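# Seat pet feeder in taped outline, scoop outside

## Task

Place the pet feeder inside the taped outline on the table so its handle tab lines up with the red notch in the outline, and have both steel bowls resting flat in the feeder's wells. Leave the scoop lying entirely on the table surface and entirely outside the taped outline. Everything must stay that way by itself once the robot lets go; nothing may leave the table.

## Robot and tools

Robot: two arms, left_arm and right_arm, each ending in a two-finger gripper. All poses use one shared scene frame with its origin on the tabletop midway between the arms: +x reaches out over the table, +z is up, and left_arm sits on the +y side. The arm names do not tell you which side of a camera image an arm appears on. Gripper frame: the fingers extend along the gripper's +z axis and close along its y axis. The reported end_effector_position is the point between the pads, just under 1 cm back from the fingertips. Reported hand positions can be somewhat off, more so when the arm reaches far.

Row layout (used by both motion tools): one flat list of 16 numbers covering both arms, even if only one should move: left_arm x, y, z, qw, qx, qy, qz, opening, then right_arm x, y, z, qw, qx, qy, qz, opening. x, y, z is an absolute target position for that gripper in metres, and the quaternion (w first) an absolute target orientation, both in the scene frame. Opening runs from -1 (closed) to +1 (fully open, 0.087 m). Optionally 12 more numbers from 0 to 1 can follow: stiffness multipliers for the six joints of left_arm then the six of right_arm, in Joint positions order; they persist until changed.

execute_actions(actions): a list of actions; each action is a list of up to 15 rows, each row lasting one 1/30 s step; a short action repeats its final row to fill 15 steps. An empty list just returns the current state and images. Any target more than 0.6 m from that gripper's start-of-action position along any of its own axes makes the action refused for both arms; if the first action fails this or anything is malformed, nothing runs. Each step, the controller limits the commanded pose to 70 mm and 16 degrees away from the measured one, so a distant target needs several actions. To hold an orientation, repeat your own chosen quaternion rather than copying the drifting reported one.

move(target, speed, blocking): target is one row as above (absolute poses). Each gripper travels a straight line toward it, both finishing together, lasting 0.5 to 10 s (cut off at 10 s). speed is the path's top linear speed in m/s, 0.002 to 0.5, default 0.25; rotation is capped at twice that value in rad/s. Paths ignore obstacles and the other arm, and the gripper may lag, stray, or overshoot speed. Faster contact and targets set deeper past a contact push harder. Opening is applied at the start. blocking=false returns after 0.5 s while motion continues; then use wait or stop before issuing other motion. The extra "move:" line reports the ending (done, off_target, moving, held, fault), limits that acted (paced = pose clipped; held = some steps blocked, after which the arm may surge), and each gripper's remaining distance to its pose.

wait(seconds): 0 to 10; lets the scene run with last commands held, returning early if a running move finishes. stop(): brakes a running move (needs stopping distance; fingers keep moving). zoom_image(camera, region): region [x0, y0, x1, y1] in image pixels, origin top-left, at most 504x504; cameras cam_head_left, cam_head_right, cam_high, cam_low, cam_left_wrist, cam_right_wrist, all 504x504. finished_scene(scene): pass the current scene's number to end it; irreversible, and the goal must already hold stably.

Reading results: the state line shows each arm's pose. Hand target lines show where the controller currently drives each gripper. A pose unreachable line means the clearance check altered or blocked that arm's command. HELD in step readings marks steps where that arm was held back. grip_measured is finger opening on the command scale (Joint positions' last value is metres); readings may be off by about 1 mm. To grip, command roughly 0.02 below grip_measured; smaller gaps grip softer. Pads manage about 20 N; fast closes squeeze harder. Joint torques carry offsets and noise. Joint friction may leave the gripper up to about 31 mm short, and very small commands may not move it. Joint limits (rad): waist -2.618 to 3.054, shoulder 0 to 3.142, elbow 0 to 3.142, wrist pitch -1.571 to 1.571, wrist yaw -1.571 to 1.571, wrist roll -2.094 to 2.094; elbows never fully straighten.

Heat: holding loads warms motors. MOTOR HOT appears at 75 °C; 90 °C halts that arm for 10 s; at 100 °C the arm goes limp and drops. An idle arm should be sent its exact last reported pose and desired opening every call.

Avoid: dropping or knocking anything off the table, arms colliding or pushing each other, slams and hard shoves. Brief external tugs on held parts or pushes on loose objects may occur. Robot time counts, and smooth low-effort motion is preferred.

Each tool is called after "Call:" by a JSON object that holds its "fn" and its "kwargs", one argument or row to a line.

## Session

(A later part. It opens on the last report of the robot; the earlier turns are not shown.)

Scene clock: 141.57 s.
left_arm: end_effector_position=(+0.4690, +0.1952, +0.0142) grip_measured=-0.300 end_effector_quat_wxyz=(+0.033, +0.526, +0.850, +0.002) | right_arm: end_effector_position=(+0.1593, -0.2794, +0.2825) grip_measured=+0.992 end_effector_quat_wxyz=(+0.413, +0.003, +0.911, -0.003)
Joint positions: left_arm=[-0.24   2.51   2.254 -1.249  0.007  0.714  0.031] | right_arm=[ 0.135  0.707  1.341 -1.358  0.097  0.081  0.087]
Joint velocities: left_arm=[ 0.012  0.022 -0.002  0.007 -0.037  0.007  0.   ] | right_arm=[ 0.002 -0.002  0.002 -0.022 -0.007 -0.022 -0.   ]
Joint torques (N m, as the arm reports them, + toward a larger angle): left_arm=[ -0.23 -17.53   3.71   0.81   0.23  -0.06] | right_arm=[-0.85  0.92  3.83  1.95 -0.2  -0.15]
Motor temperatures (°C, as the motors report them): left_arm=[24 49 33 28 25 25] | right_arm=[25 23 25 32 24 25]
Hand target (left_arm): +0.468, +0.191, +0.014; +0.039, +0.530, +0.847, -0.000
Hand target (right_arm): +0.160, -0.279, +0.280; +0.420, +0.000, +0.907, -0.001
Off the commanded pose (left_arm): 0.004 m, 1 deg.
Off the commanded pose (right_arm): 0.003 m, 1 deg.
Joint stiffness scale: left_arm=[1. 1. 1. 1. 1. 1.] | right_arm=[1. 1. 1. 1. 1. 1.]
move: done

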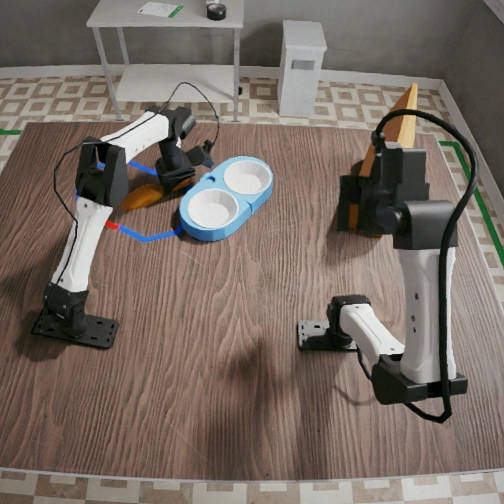

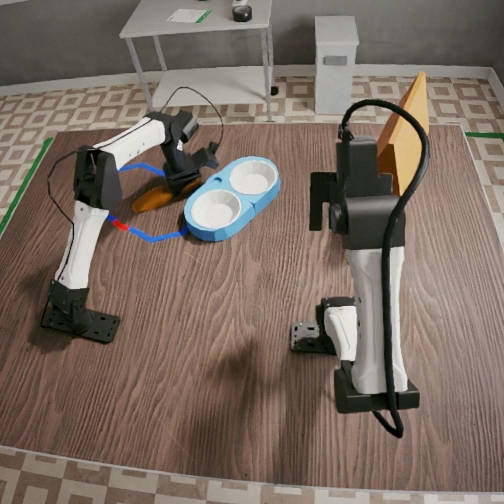

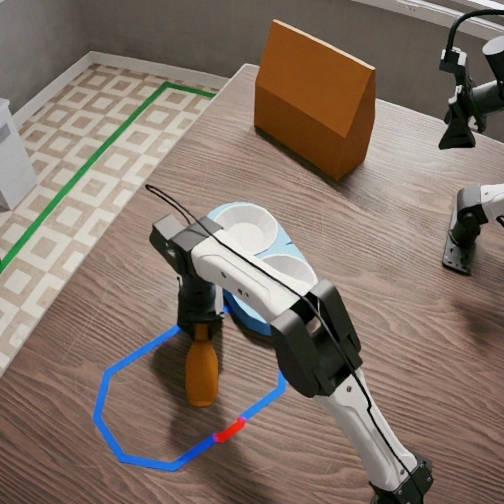

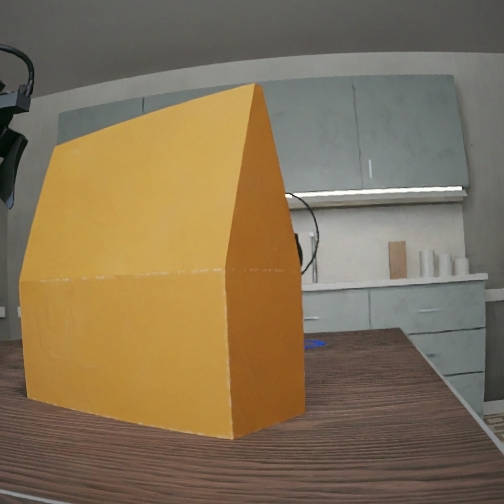

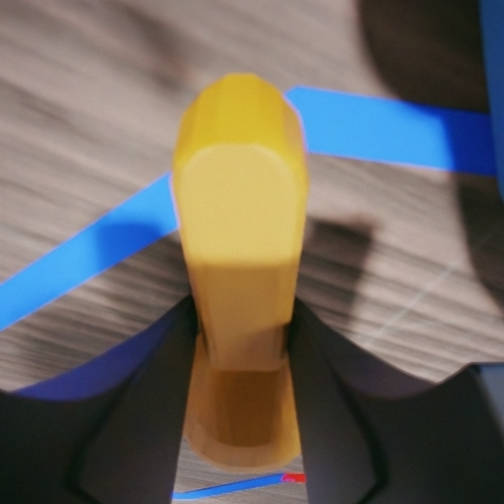

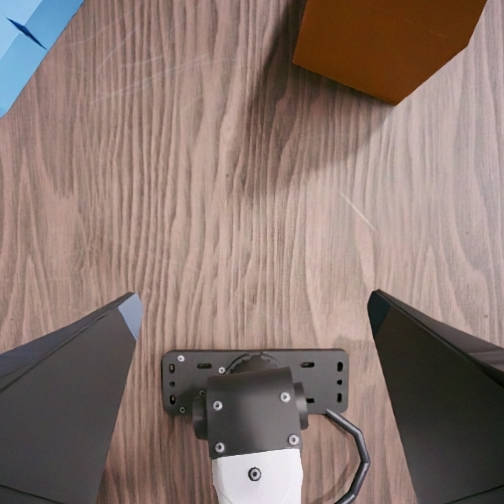

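Call:
{"fn": "move", "kwargs": {
  "target": [0.468,0.191,0.014,0.04,0.53,0.847,0,-0.45,0.16,-0.279,0.28,0.42,0,0.907,0,1]
}}

Scene clock: 147.07 s.
left_arm: end_effector_position=(+0.4690, +0.1952, +0.0142) grip_measured=-0.390 end_effector_quat_wxyz=(+0.033, +0.526, +0.850, +0.002) | right_arm: end_effector_position=(+0.1594, -0.2791, +0.2825) grip_measured=+0.992 end_effector_quat_wxyz=(+0.413, +0.002, +0.911, -0.002)
Joint positions: left_arm=[-0.24   2.51   2.254 -1.249  0.007  0.715  0.027] | right_arm=[ 0.134  0.707  1.341 -1.358  0.095  0.08   0.087]
Joint velocities: left_arm=[-0.007  0.012 -0.002 -0.051 -0.066  0.022  0.   ] | right_arm=[ 0.012 -0.002  0.002 -0.007 -0.022  0.037 -0.001]
Joint torques (N m, as the arm reports them, + toward a larger angle): left_arm=[ -0.23 -17.43   3.75   0.83   0.22  -0.03] | right_arm=[-0.69  0.82  3.73  2.01 -0.16 -0.11]
Motor temperatures (°C, as the motors report them): left_arm=[24 51 33 28 25 25] | right_arm=[25 23 25 33 24 25]
Hand target (left_arm): +0.468, +0.191, +0.014; +0.039, +0.530, +0.847, -0.000
Hand target (right_arm): +0.160, -0.279, +0.280; +0.420, +0.000, +0.908, -0.001
Off the commanded pose (left_arm): 0.004 m, 1 deg.
Off the commanded pose (right_arm): 0.003 m, 1 deg.
Joint stiffness scale: left_arm=[1. 1. 1. 1. 1. 1.] | right_arm=[1. 1. 1. 1. 1. 1.]
move: done

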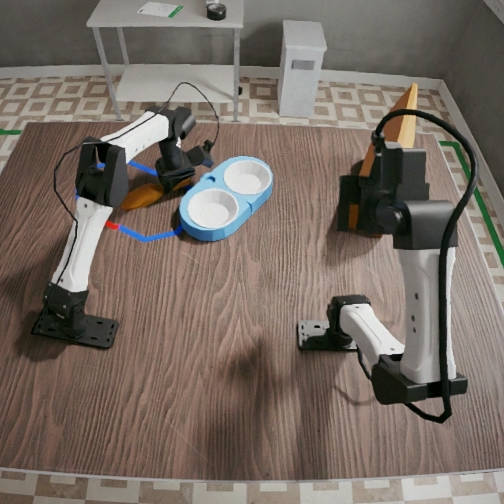

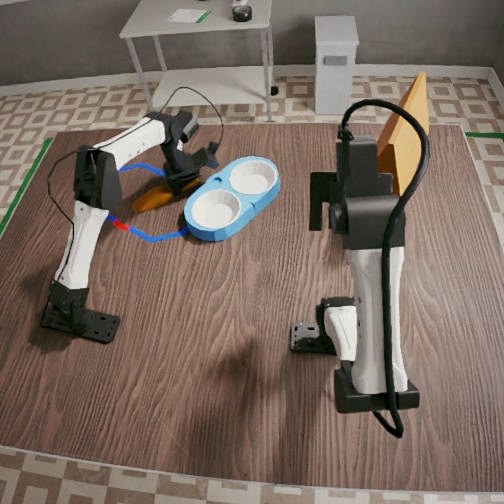

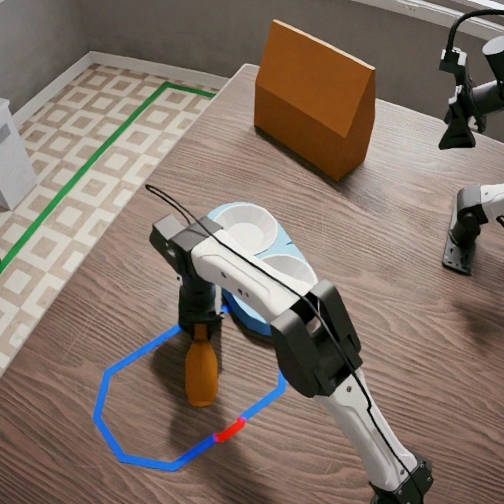

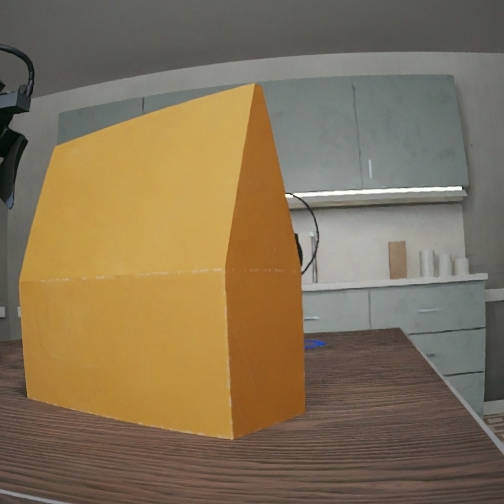

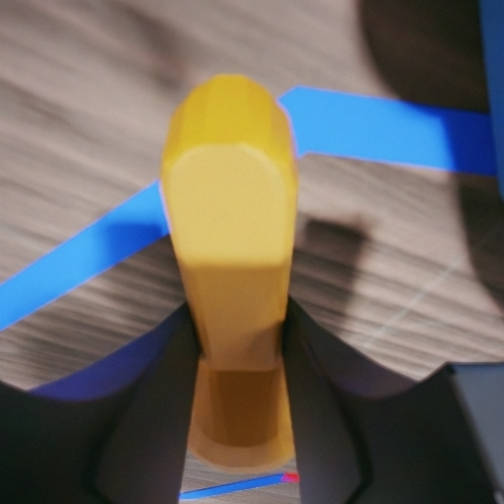

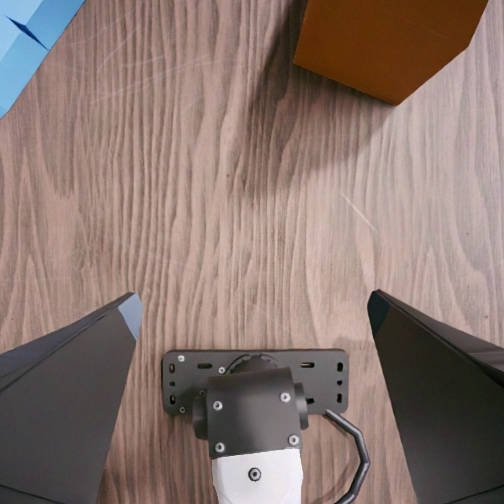

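Call:
{"fn": "move", "kwargs": {
  "target": [0.44,0.21,0.11,0.04,0.53,0.847,0,-0.42,0.16,-0.279,0.28,0.42,0,0.907,0,1],
  "speed": 0.2
}}

Call:
{"fn": "move", "kwargs": {
  "target": [0.15,0.07,0.10,0,0.707,0.707,0,-0.42,0.16,-0.279,0.28,0.42,0,0.907,0,1],
  "speed": 0.25
}}

Call:
{"fn": "move", "kwargs": {
  "target": [0.15,0.07,0.02,0,0.707,0.707,0,-0.42,0.16,-0.279,0.28,0.42,0,0.907,0,1],
  "speed": 0.1
}}

Scene clock: 159.87 s.
left_arm: end_effector_position=(+0.4390, +0.2077, +0.1003) grip_measured=-0.390 end_effector_quat_wxyz=(+0.034, +0.529, +0.848, +0.001) | right_arm: end_effector_position=(+0.1594, -0.2791, +0.2825) grip_measured=+0.992 end_effector_quat_wxyz=(+0.413, +0.002, +0.911, -0.002)
Joint positions: left_arm=[-0.24   2.346  2.303 -1.46   0.008  0.721  0.027] | right_arm=[ 0.134  0.707  1.341 -1.358  0.094  0.079  0.087]
Joint velocities: left_arm=[ 0.002 -0.012 -0.012 -0.11  -0.081  0.037 -0.001] | right_arm=[ 0.022  0.002 -0.007 -0.051 -0.007  0.022 -0.001]
Joint torques (N m, as the arm reports them, + toward a larger angle): left_arm=[  0.83 -15.6    7.51   0.33   0.18   0.  ] | right_arm=[-0.88  0.54  3.29  2.03 -0.21 -0.18]
Motor temperatures (°C, as the motors report them): left_arm=[24 55 32 28 25 25] | right_arm=[25 23 25 34 24 25]
Hand target (left_arm): +0.440, +0.210, +0.110; +0.041, +0.530, +0.847, +0.000
Hand target (right_arm): +0.160, -0.279, +0.280; +0.420, +0.000, +0.908, -0.001
Off the commanded pose (left_arm): 0.010 m, 1 deg.
Off the commanded pose (right_arm): 0.003 m, 1 deg.
Joint stiffness scale: left_arm=[1. 1. 1. 1. 1. 1.] | right_arm=[1. 1. 1. 1. 1. 1.]
move: done

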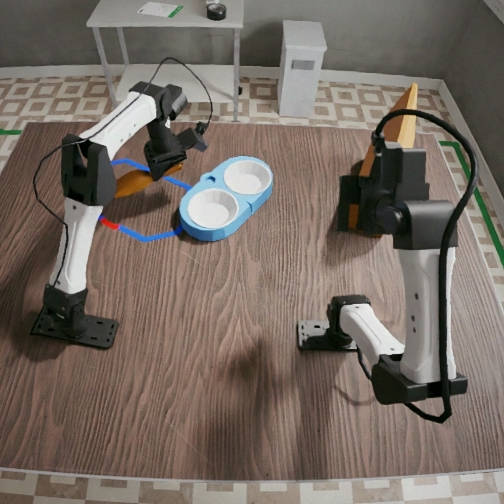

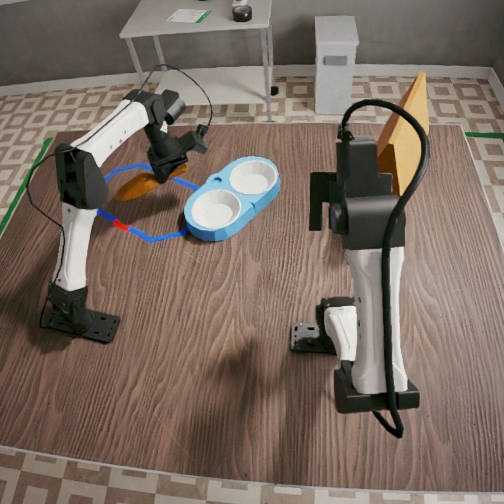

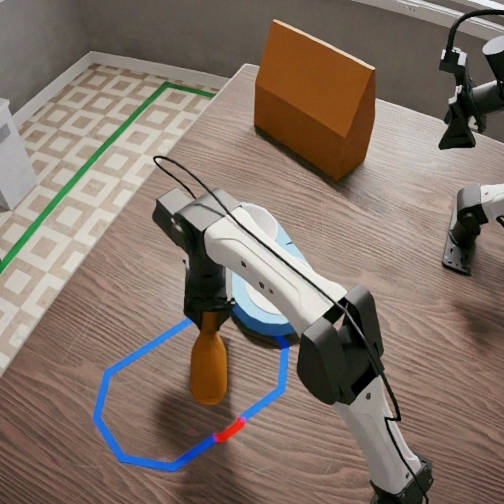

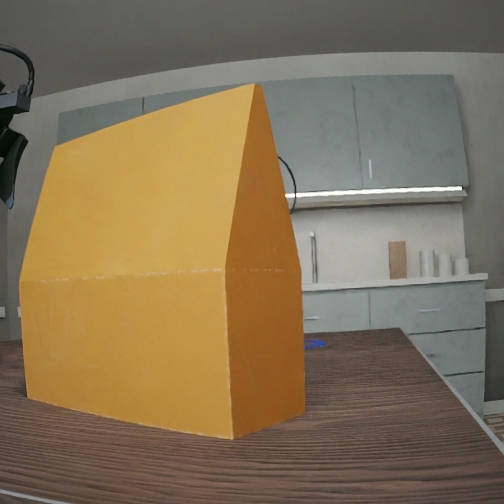

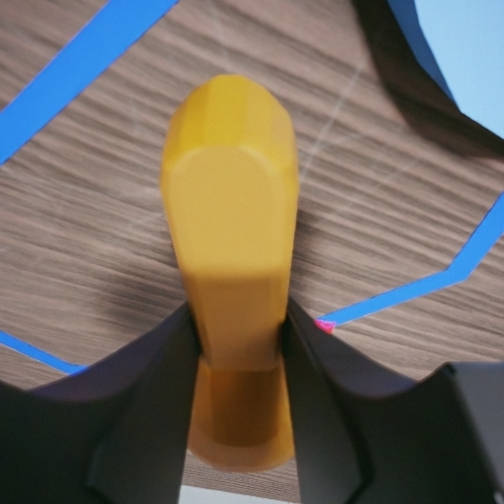

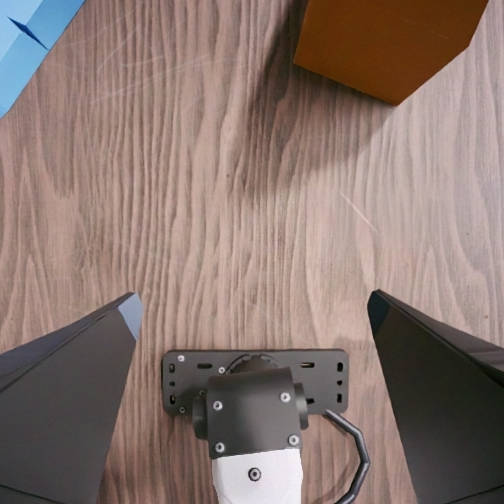

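Scene clock: 161.70 s.
left_arm: end_effector_position=(+0.1531, +0.0648, +0.0978) grip_measured=-0.390 end_effector_quat_wxyz=(-0.005, +0.712, +0.702, +0.002) | right_arm: end_effector_position=(+0.1594, -0.2791, +0.2825) grip_measured=+0.992 end_effector_quat_wxyz=(+0.413, +0.002, +0.911, -0.002)
Joint positions: left_arm=[-1.046  1.893  1.585 -1.274 -0.     0.386  0.027] | right_arm=[ 0.134  0.707  1.341 -1.358  0.094  0.079  0.087]
Joint velocities: left_arm=[ 0.002  0.017  0.007 -0.037  0.037 -0.081  0.001] | right_arm=[ 0.007  0.002  0.007 -0.11   0.022 -0.066  0.   ]
Joint torques (N m, as the arm reports them, + toward a larger angle): left_arm=[  0.74 -12.08   4.92   0.41   0.1   -0.18] | right_arm=[-0.79  0.62  3.64  1.98 -0.18 -0.22]
Motor temperatures (°C, as the motors report them): left_arm=[24 55 32 28 25 25] | right_arm=[25 23 25 34 24 25]
Hand target (left_arm): +0.154, +0.068, +0.100; -0.001, +0.707, +0.707, +0.004
Hand target (right_arm): +0.160, -0.279, +0.280; +0.420, +0.000, +0.908, -0.001
Off the commanded pose (left_arm): 0.006 m, 1 deg.
Off the commanded pose (right_arm): 0.003 m, 1 deg.
Joint stiffness scale: left_arm=[1. 1. 1. 1. 1. 1.] | right_arm=[1. 1. 1. 1. 1. 1.]
move: done

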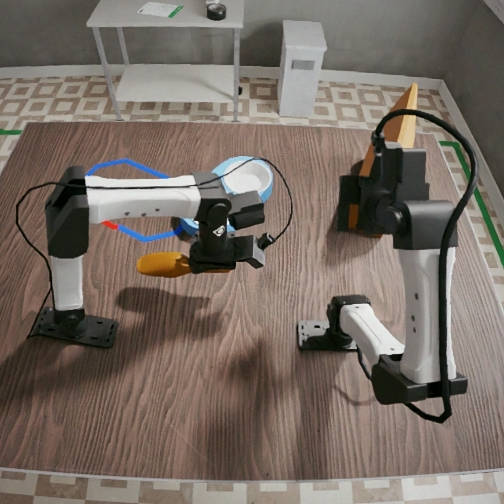

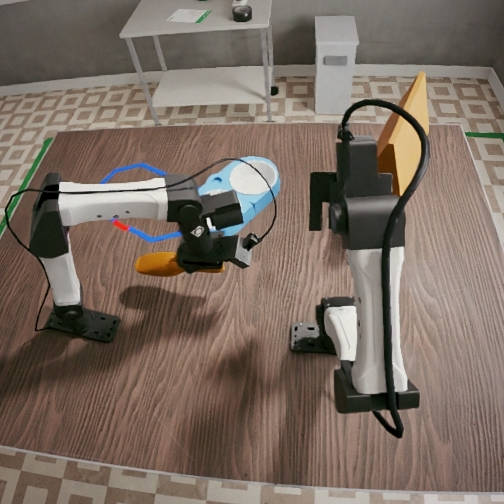

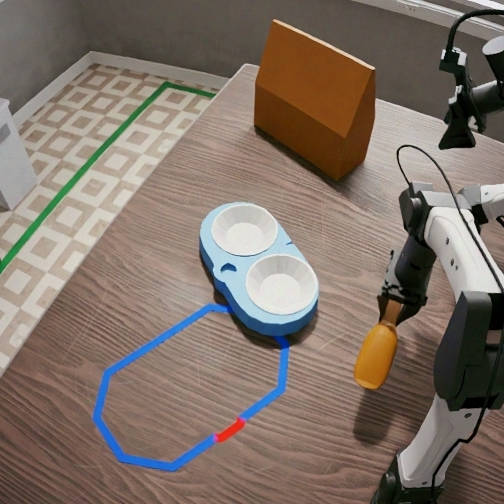

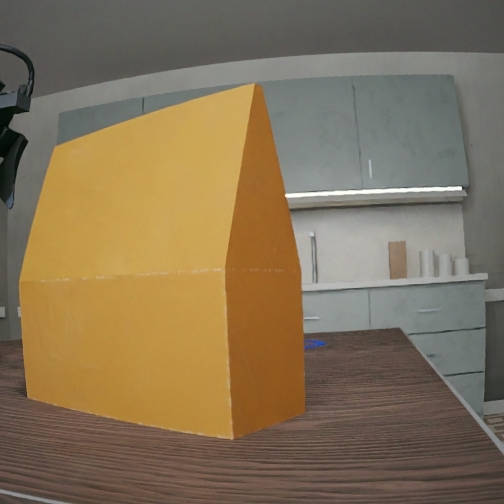

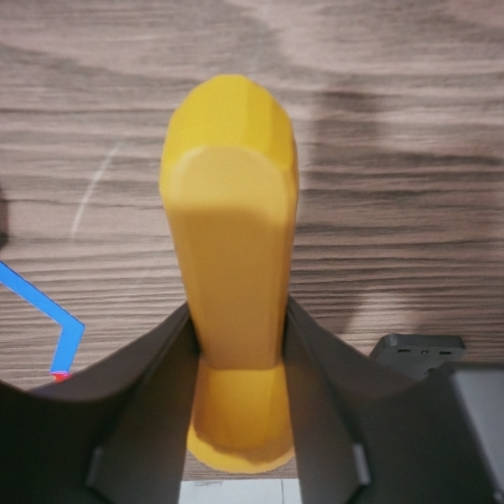

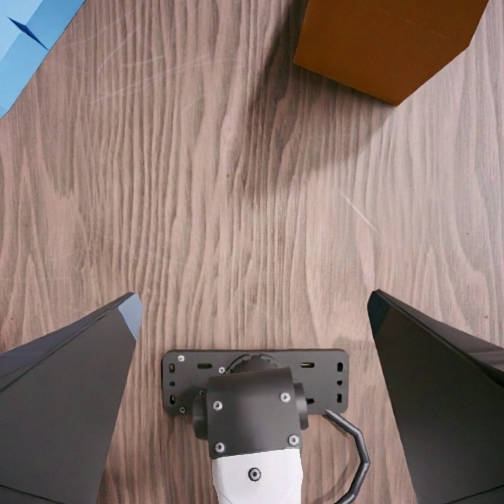

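Scene clock: 163.03 s.
left_arm: end_effector_position=(+0.1522, +0.0661, +0.0304) grip_measured=-0.390 end_effector_quat_wxyz=(+0.010, +0.710, +0.705, -0.004) | right_arm: end_effector_position=(+0.1594, -0.2791, +0.2825) grip_measured=+0.992 end_effector_quat_wxyz=(+0.413, +0.002, +0.911, -0.002)
Joint positions: left_arm=[-1.046  1.907  1.336 -0.977 -0.     0.378  0.027] | right_arm=[ 0.134  0.707  1.341 -1.358  0.094  0.079  0.087]
Joint velocities: left_arm=[-0.012  0.012 -0.012  0.007 -0.066 -0.022 -0.001] | right_arm=[-0.002 -0.007  0.002 -0.066 -0.022  0.051 -0.001]
Joint torques (N m, as the arm reports them, + toward a larger angle): left_arm=[ 0.21 -9.08  3.97  0.65  0.14 -0.14] | right_arm=[-0.87  0.45  3.82  1.99 -0.27 -0.13]
Motor temperatures (°C, as the motors report them): left_arm=[24 54 32 28 25 25] | right_arm=[25 23 25 34 24 25]
Hand target (left_arm): +0.150, +0.070, +0.020; -0.000, +0.707, +0.707, +0.000
Hand target (right_arm): +0.160, -0.279, +0.280; +0.420, +0.000, +0.908, -0.001
Off the commanded pose (left_arm): 0.011 m, 1 deg.
Off the commanded pose (right_arm): 0.003 m, 1 deg.
Joint stiffness scale: left_arm=[1. 1. 1. 1. 1. 1.] | right_arm=[1. 1. 1. 1. 1. 1.]
move: off_target (left_arm)

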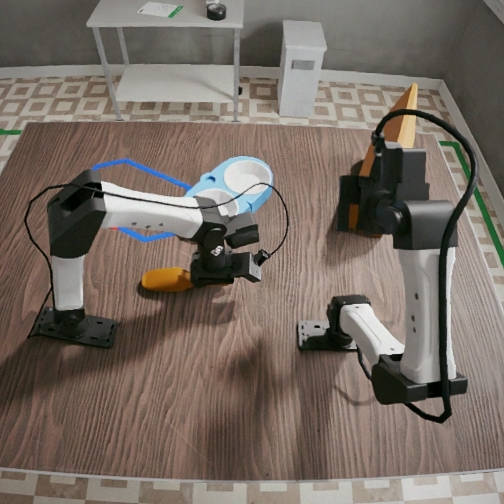

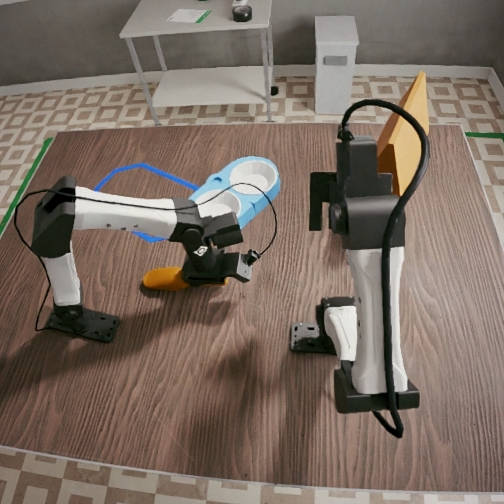

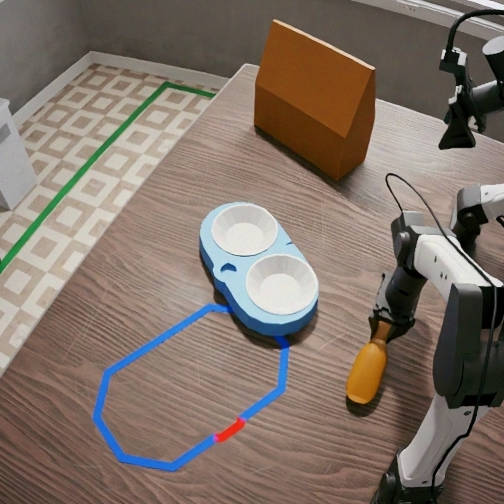

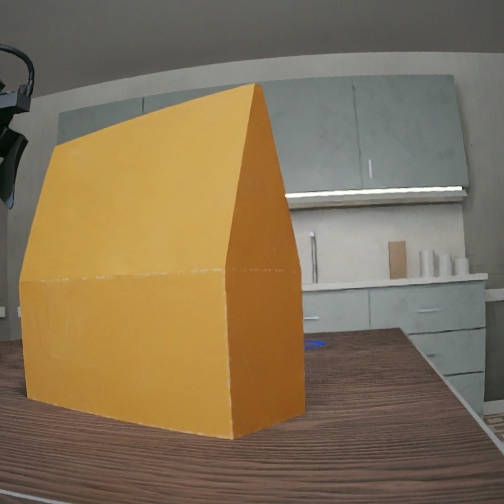

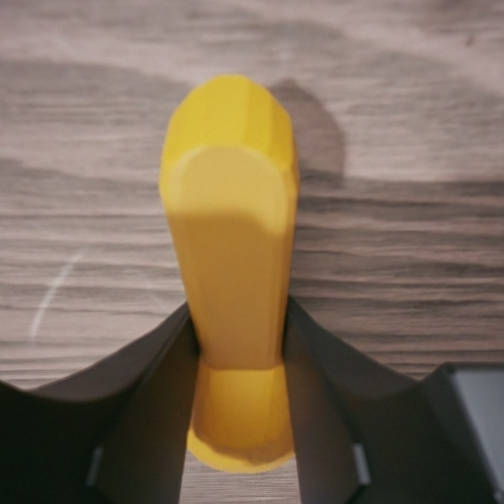

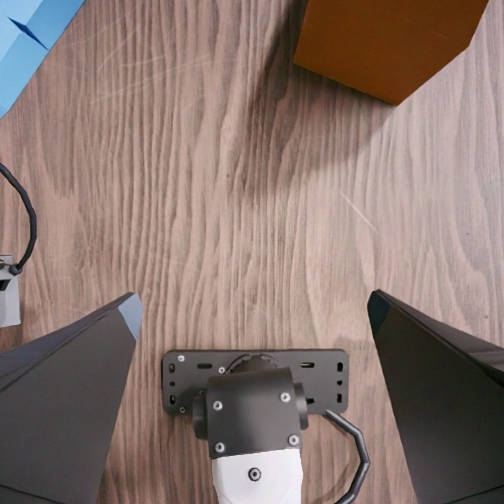

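Call:
{"fn": "move", "kwargs": {
  "target": [0.15,0.07,0.008,0,0.707,0.707,0,-0.42,0.16,-0.279,0.28,0.42,0,0.907,0,1],
  "speed": 0.1
}}

Call:
{"fn": "move", "kwargs": {
  "target": [0.15,0.07,0.015,0,0.707,0.707,0,0.3,0.16,-0.279,0.28,0.42,0,0.907,0,1]
}}

Call:
{"fn": "move", "kwargs": {
  "target": [0.17,0.08,0.14,0,0.6,0.8,0,0.3,0.16,-0.279,0.28,0.42,0,0.907,0,1]
}}

Call:
{"fn": "move", "kwargs": {
  "target": [0.48,0.077,0.12,0.12,0.307,0.943,0.04,-0.2,0.16,-0.279,0.28,0.42,0,0.907,0,1],
  "speed": 0.3
}}

Scene clock: 201.83 s.
left_arm: end_effector_position=(+0.1524, +0.0657, +0.0184) grip_measured=-0.390 end_effector_quat_wxyz=(+0.010, +0.709, +0.705, -0.004) | right_arm: end_effector_position=(+0.1594, -0.2791, +0.2825) grip_measured=+0.992 end_effector_quat_wxyz=(+0.413, +0.002, +0.911, -0.002)
Joint positions: left_arm=[-1.046  1.925  1.309 -0.933 -0.     0.377  0.027] | right_arm=[ 0.134  0.707  1.341 -1.358  0.094  0.079  0.087]
Joint velocities: left_arm=[-0.022  0.007  0.002  0.066 -0.051  0.022 -0.001] | right_arm=[-0.002  0.017  0.012 -0.051  0.022  0.007 -0.   ]
Joint torques (N m, as the arm reports them, + toward a larger angle): left_arm=[ 0.27 -9.1   3.98  0.63  0.17 -0.18] | right_arm=[-1.03  0.4   3.77  1.92 -0.22 -0.14]
Motor temperatures (°C, as the motors report them): left_arm=[24 44 31 28 25 25] | right_arm=[25 23 25 35 24 25]
Hand target (left_arm): +0.150, +0.070, +0.008; -0.000, +0.707, +0.707, +0.000
Hand target (right_arm): +0.160, -0.279, +0.280; +0.420, +0.000, +0.908, -0.001
Off the commanded pose (left_arm): 0.011 m, 1 deg.
Off the commanded pose (right_arm): 0.003 m, 1 deg.
Joint stiffness scale: left_arm=[1. 1. 1. 1. 1. 1.] | right_arm=[1. 1. 1. 1. 1. 1.]
move: off_target (left_arm)

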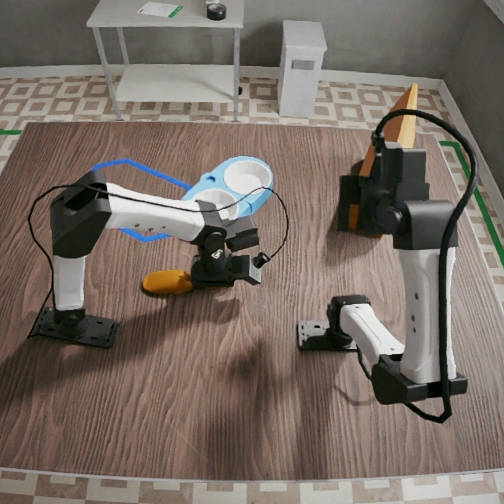

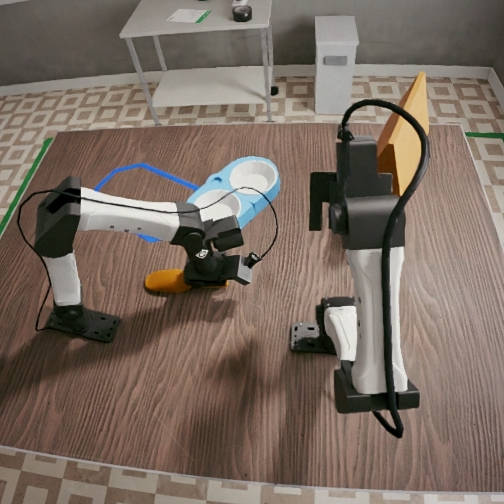

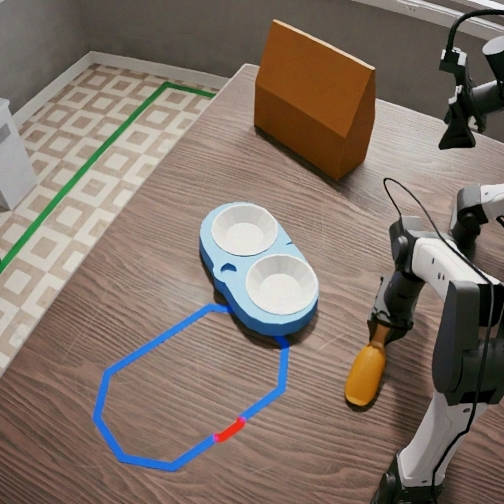

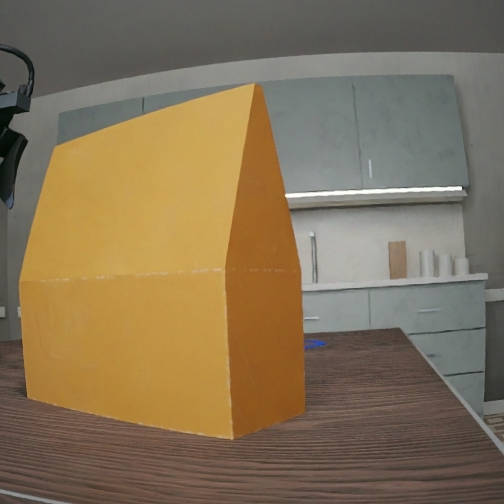

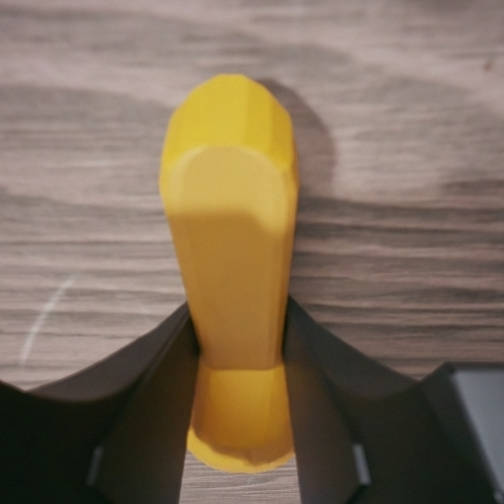

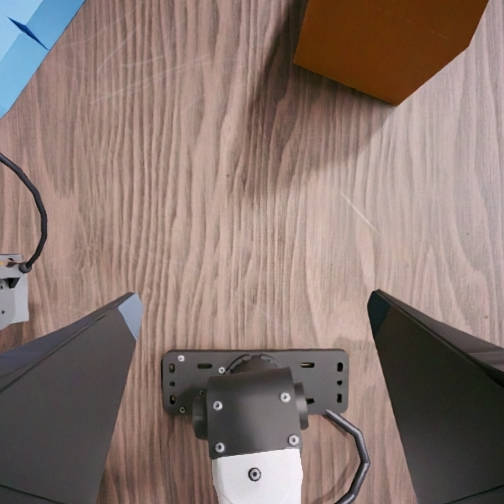

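Scene clock: 202.53 s.
left_arm: end_effector_position=(+0.1524, +0.0657, +0.0184) grip_measured=+0.300 end_effector_quat_wxyz=(+0.010, +0.709, +0.705, -0.004) | right_arm: end_effector_position=(+0.1594, -0.2791, +0.2825) grip_measured=+0.992 end_effector_quat_wxyz=(+0.413, +0.002, +0.911, -0.002)
Joint positions: left_arm=[-1.046  1.925  1.309 -0.933 -0.     0.377  0.057] | right_arm=[ 0.134  0.707  1.341 -1.358  0.094  0.079  0.087]
Joint velocities: left_arm=[-0.002 -0.017 -0.032 -0.007  0.066 -0.051 -0.001] | right_arm=[ 0.017  0.002  0.002  0.051  0.022 -0.022  0.001]
Joint torques (N m, as the arm reports them, + toward a larger angle): left_arm=[ 0.26 -9.91  5.09  0.37  0.12 -0.17] | right_arm=[-0.87  0.81  3.46  1.91 -0.2  -0.17]
Motor temperatures (°C, as the motors report them): left_arm=[24 44 31 28 25 25] | right_arm=[25 23 25 35 24 25]
Hand target (left_arm): +0.150, +0.070, +0.015; +0.000, +0.707, +0.707, +0.000
Hand target (right_arm): +0.160, -0.279, +0.280; +0.420, +0.000, +0.908, -0.001
Off the commanded pose (left_arm): 0.006 m, 1 deg.
Off the commanded pose (right_arm): 0.003 m, 1 deg.
Joint stiffness scale: left_arm=[1. 1. 1. 1. 1. 1.] | right_arm=[1. 1. 1. 1. 1. 1.]
move: done

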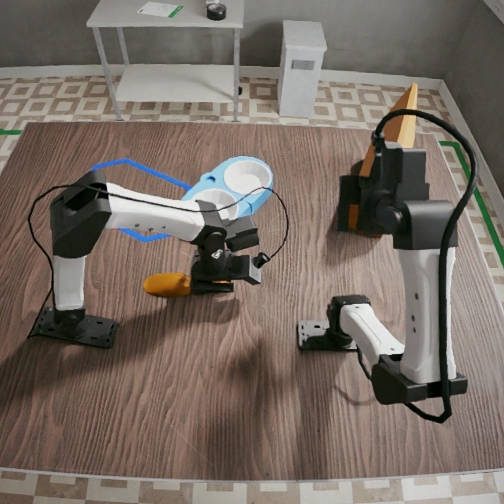

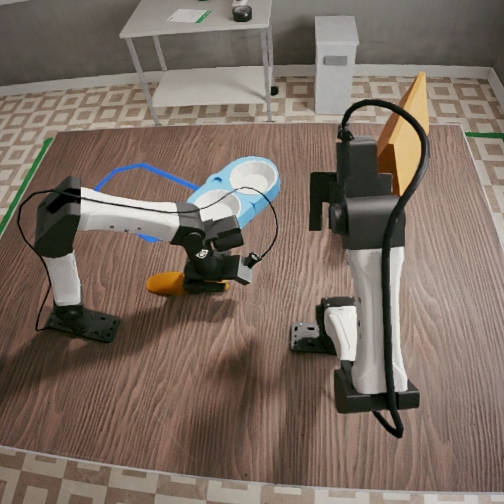

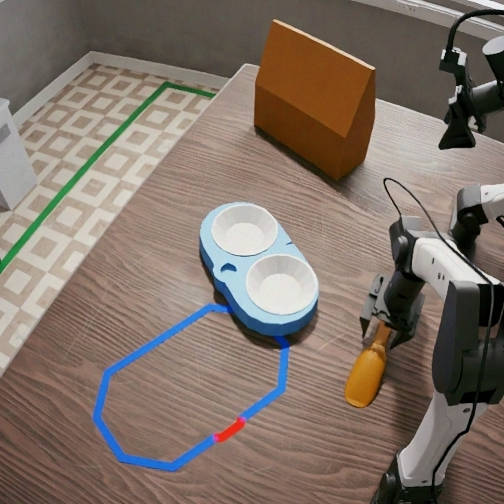

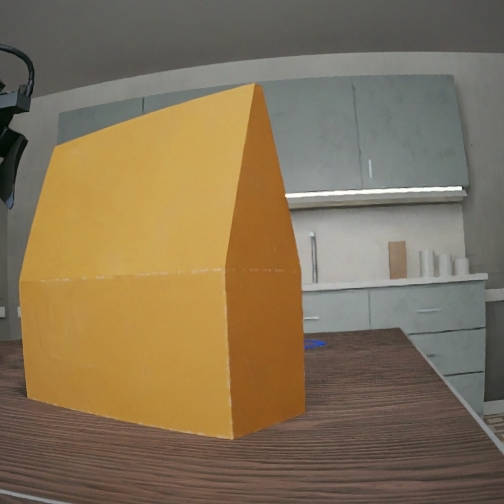

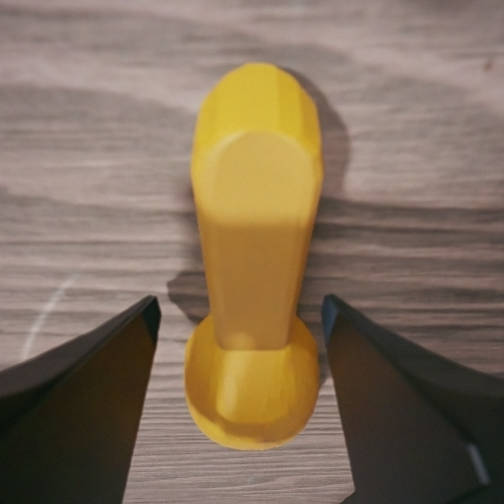

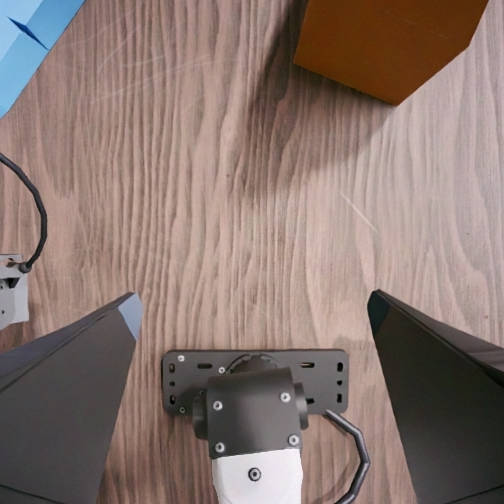

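Scene clock: 203.87 s.
left_arm: end_effector_position=(+0.1674, +0.0800, +0.1346) grip_measured=+0.300 end_effector_quat_wxyz=(-0.002, +0.607, +0.795, +0.001) | right_arm: end_effector_position=(+0.1594, -0.2791, +0.2825) grip_measured=+0.992 end_effector_quat_wxyz=(+0.413, +0.002, +0.911, -0.002)
Joint positions: left_arm=[-0.959  1.868  1.699 -1.406 -0.     0.19   0.057] | right_arm=[ 0.134  0.707  1.341 -1.358  0.094  0.079  0.087]
Joint velocities: left_arm=[-0.007  0.012 -0.017 -0.081 -0.007 -0.037 -0.001] | right_arm=[-0.002  0.002  0.002  0.037 -0.022 -0.022 -0.001]
Joint torques (N m, as the arm reports them, + toward a larger angle): left_arm=[  0.95 -10.49   7.45   0.23   0.11  -0.13] | right_arm=[-0.84  0.72  3.84  1.96 -0.23 -0.18]
Motor temperatures (°C, as the motors report them): left_arm=[24 44 32 27 25 25] | right_arm=[25 23 25 35 24 25]
Hand target (left_arm): +0.169, +0.080, +0.140; +0.000, +0.600, +0.800, -0.001
Hand target (right_arm): +0.160, -0.279, +0.280; +0.420, +0.000, +0.908, -0.001
Off the commanded pose (left_arm): 0.006 m, 1 deg.
Off the commanded pose (right_arm): 0.003 m, 1 deg.
Joint stiffness scale: left_arm=[1. 1. 1. 1. 1. 1.] | right_arm=[1. 1. 1. 1. 1. 1.]
move: done

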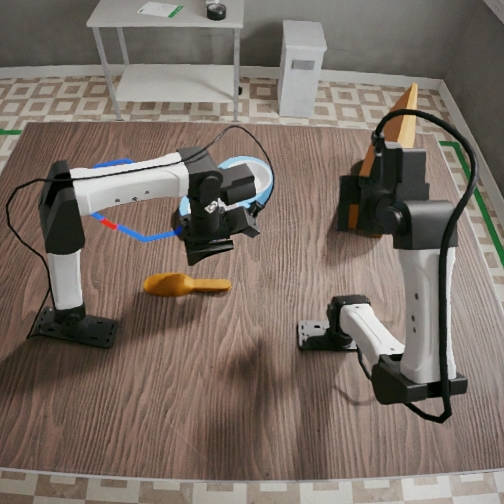

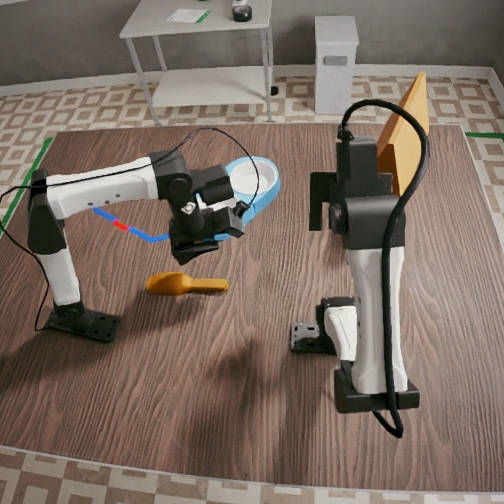

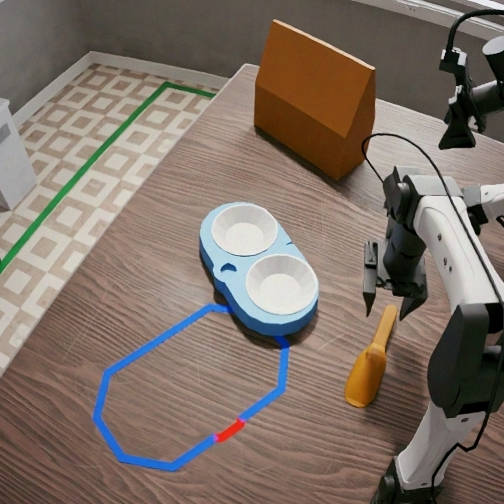

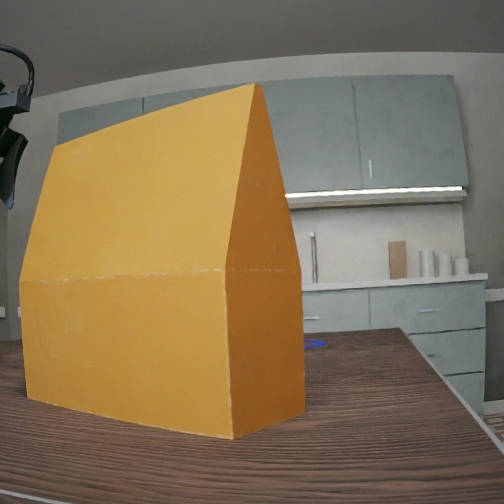

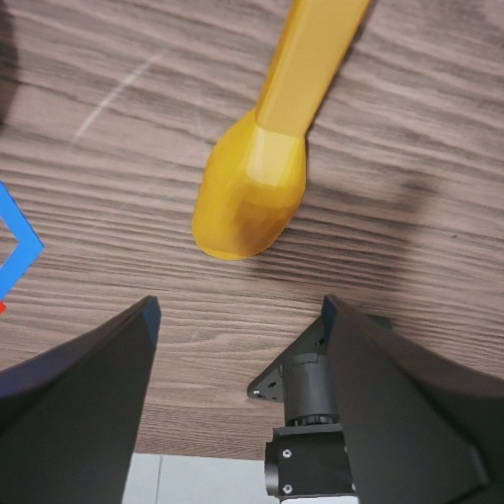

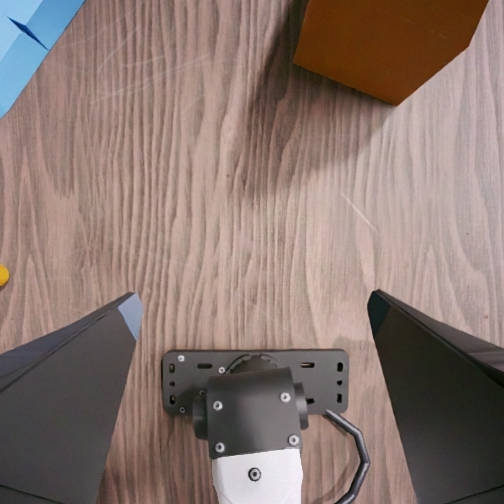

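Scene clock: 205.60 s.
left_arm: end_effector_position=(+0.4720, +0.0857, +0.1208) grip_measured=-0.200 end_effector_quat_wxyz=(+0.193, +0.316, +0.929, +0.018) | right_arm: end_effector_position=(+0.1594, -0.2791, +0.2825) grip_measured=+0.992 end_effector_quat_wxyz=(+0.413, +0.002, +0.911, -0.002)
Joint positions: left_arm=[-0.434  2.597  2.836 -1.443 -0.132  0.091  0.035] | right_arm=[ 0.134  0.707  1.341 -1.358  0.094  0.079  0.087]
Joint velocities: left_arm=[-0.002  0.007  0.002 -0.022 -0.037 -0.051  0.   ] | right_arm=[ 0.017 -0.007  0.007 -0.051 -0.051 -0.066  0.001]
Joint torques (N m, as the arm reports them, + toward a larger angle): left_arm=[  0.09 -14.77   7.38   1.41  -0.01  -0.19] | right_arm=[-0.77  0.78  3.81  1.91 -0.23 -0.17]
Motor temperatures (°C, as the motors report them): left_arm=[24 44 32 28 25 25] | right_arm=[25 23 25 35 24 25]
Hand target (left_arm): +0.479, +0.081, +0.120; +0.206, +0.310, +0.928, +0.017
Hand target (right_arm): +0.160, -0.279, +0.280; +0.420, +0.000, +0.908, -0.001
Off the commanded pose (left_arm): 0.012 m, 9 deg.
Off the commanded pose (right_arm): 0.003 m, 1 deg.
Joint stiffness scale: left_arm=[1. 1. 1. 1. 1. 1.] | right_arm=[1. 1. 1. 1. 1. 1.]
elbow stopped short (left arm): the move would have taken joint 3 (elbow) straighter than the controller allows; a more bent joint 3 avoids this.
move: off_target (left_arm)

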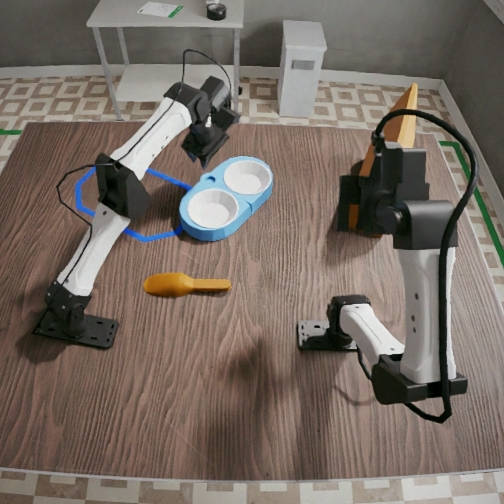

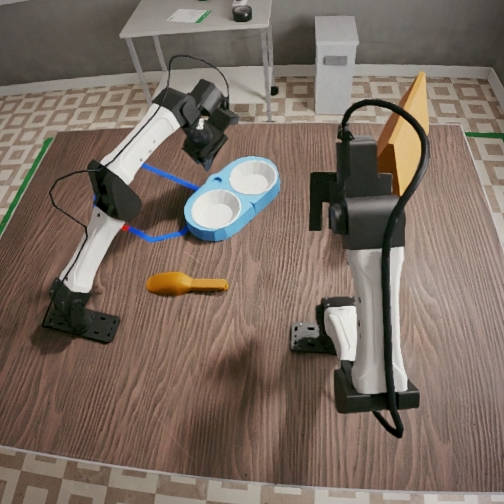

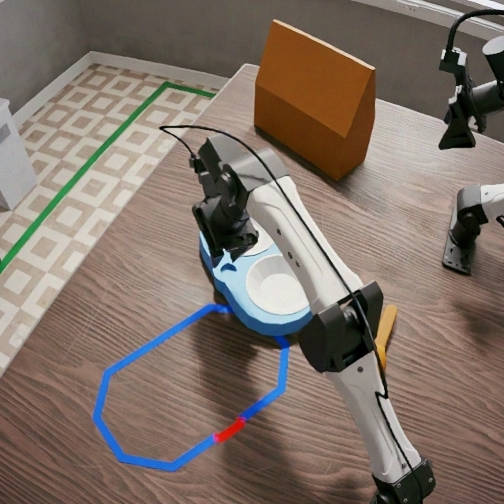

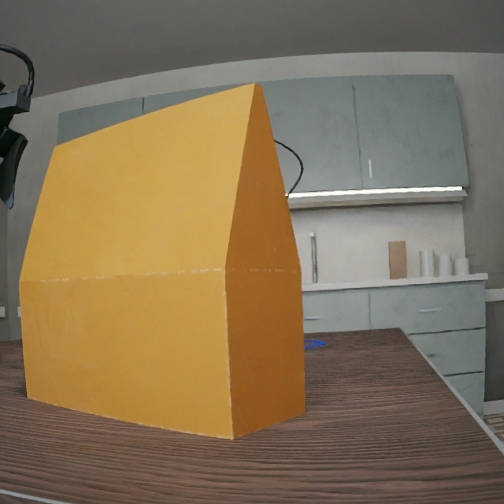

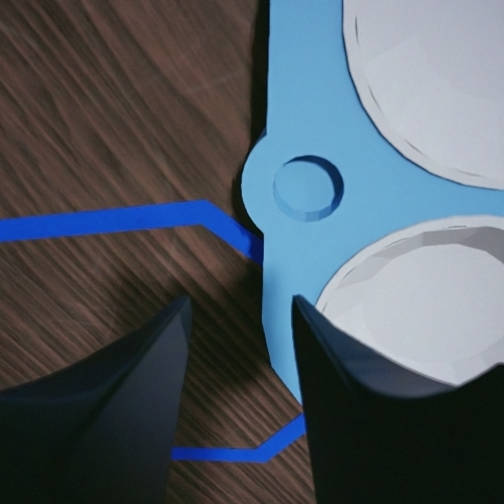

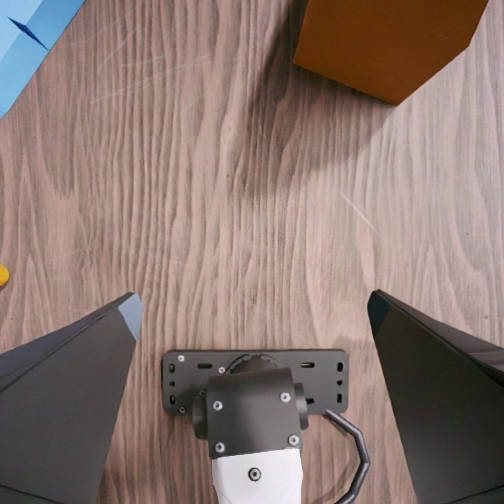

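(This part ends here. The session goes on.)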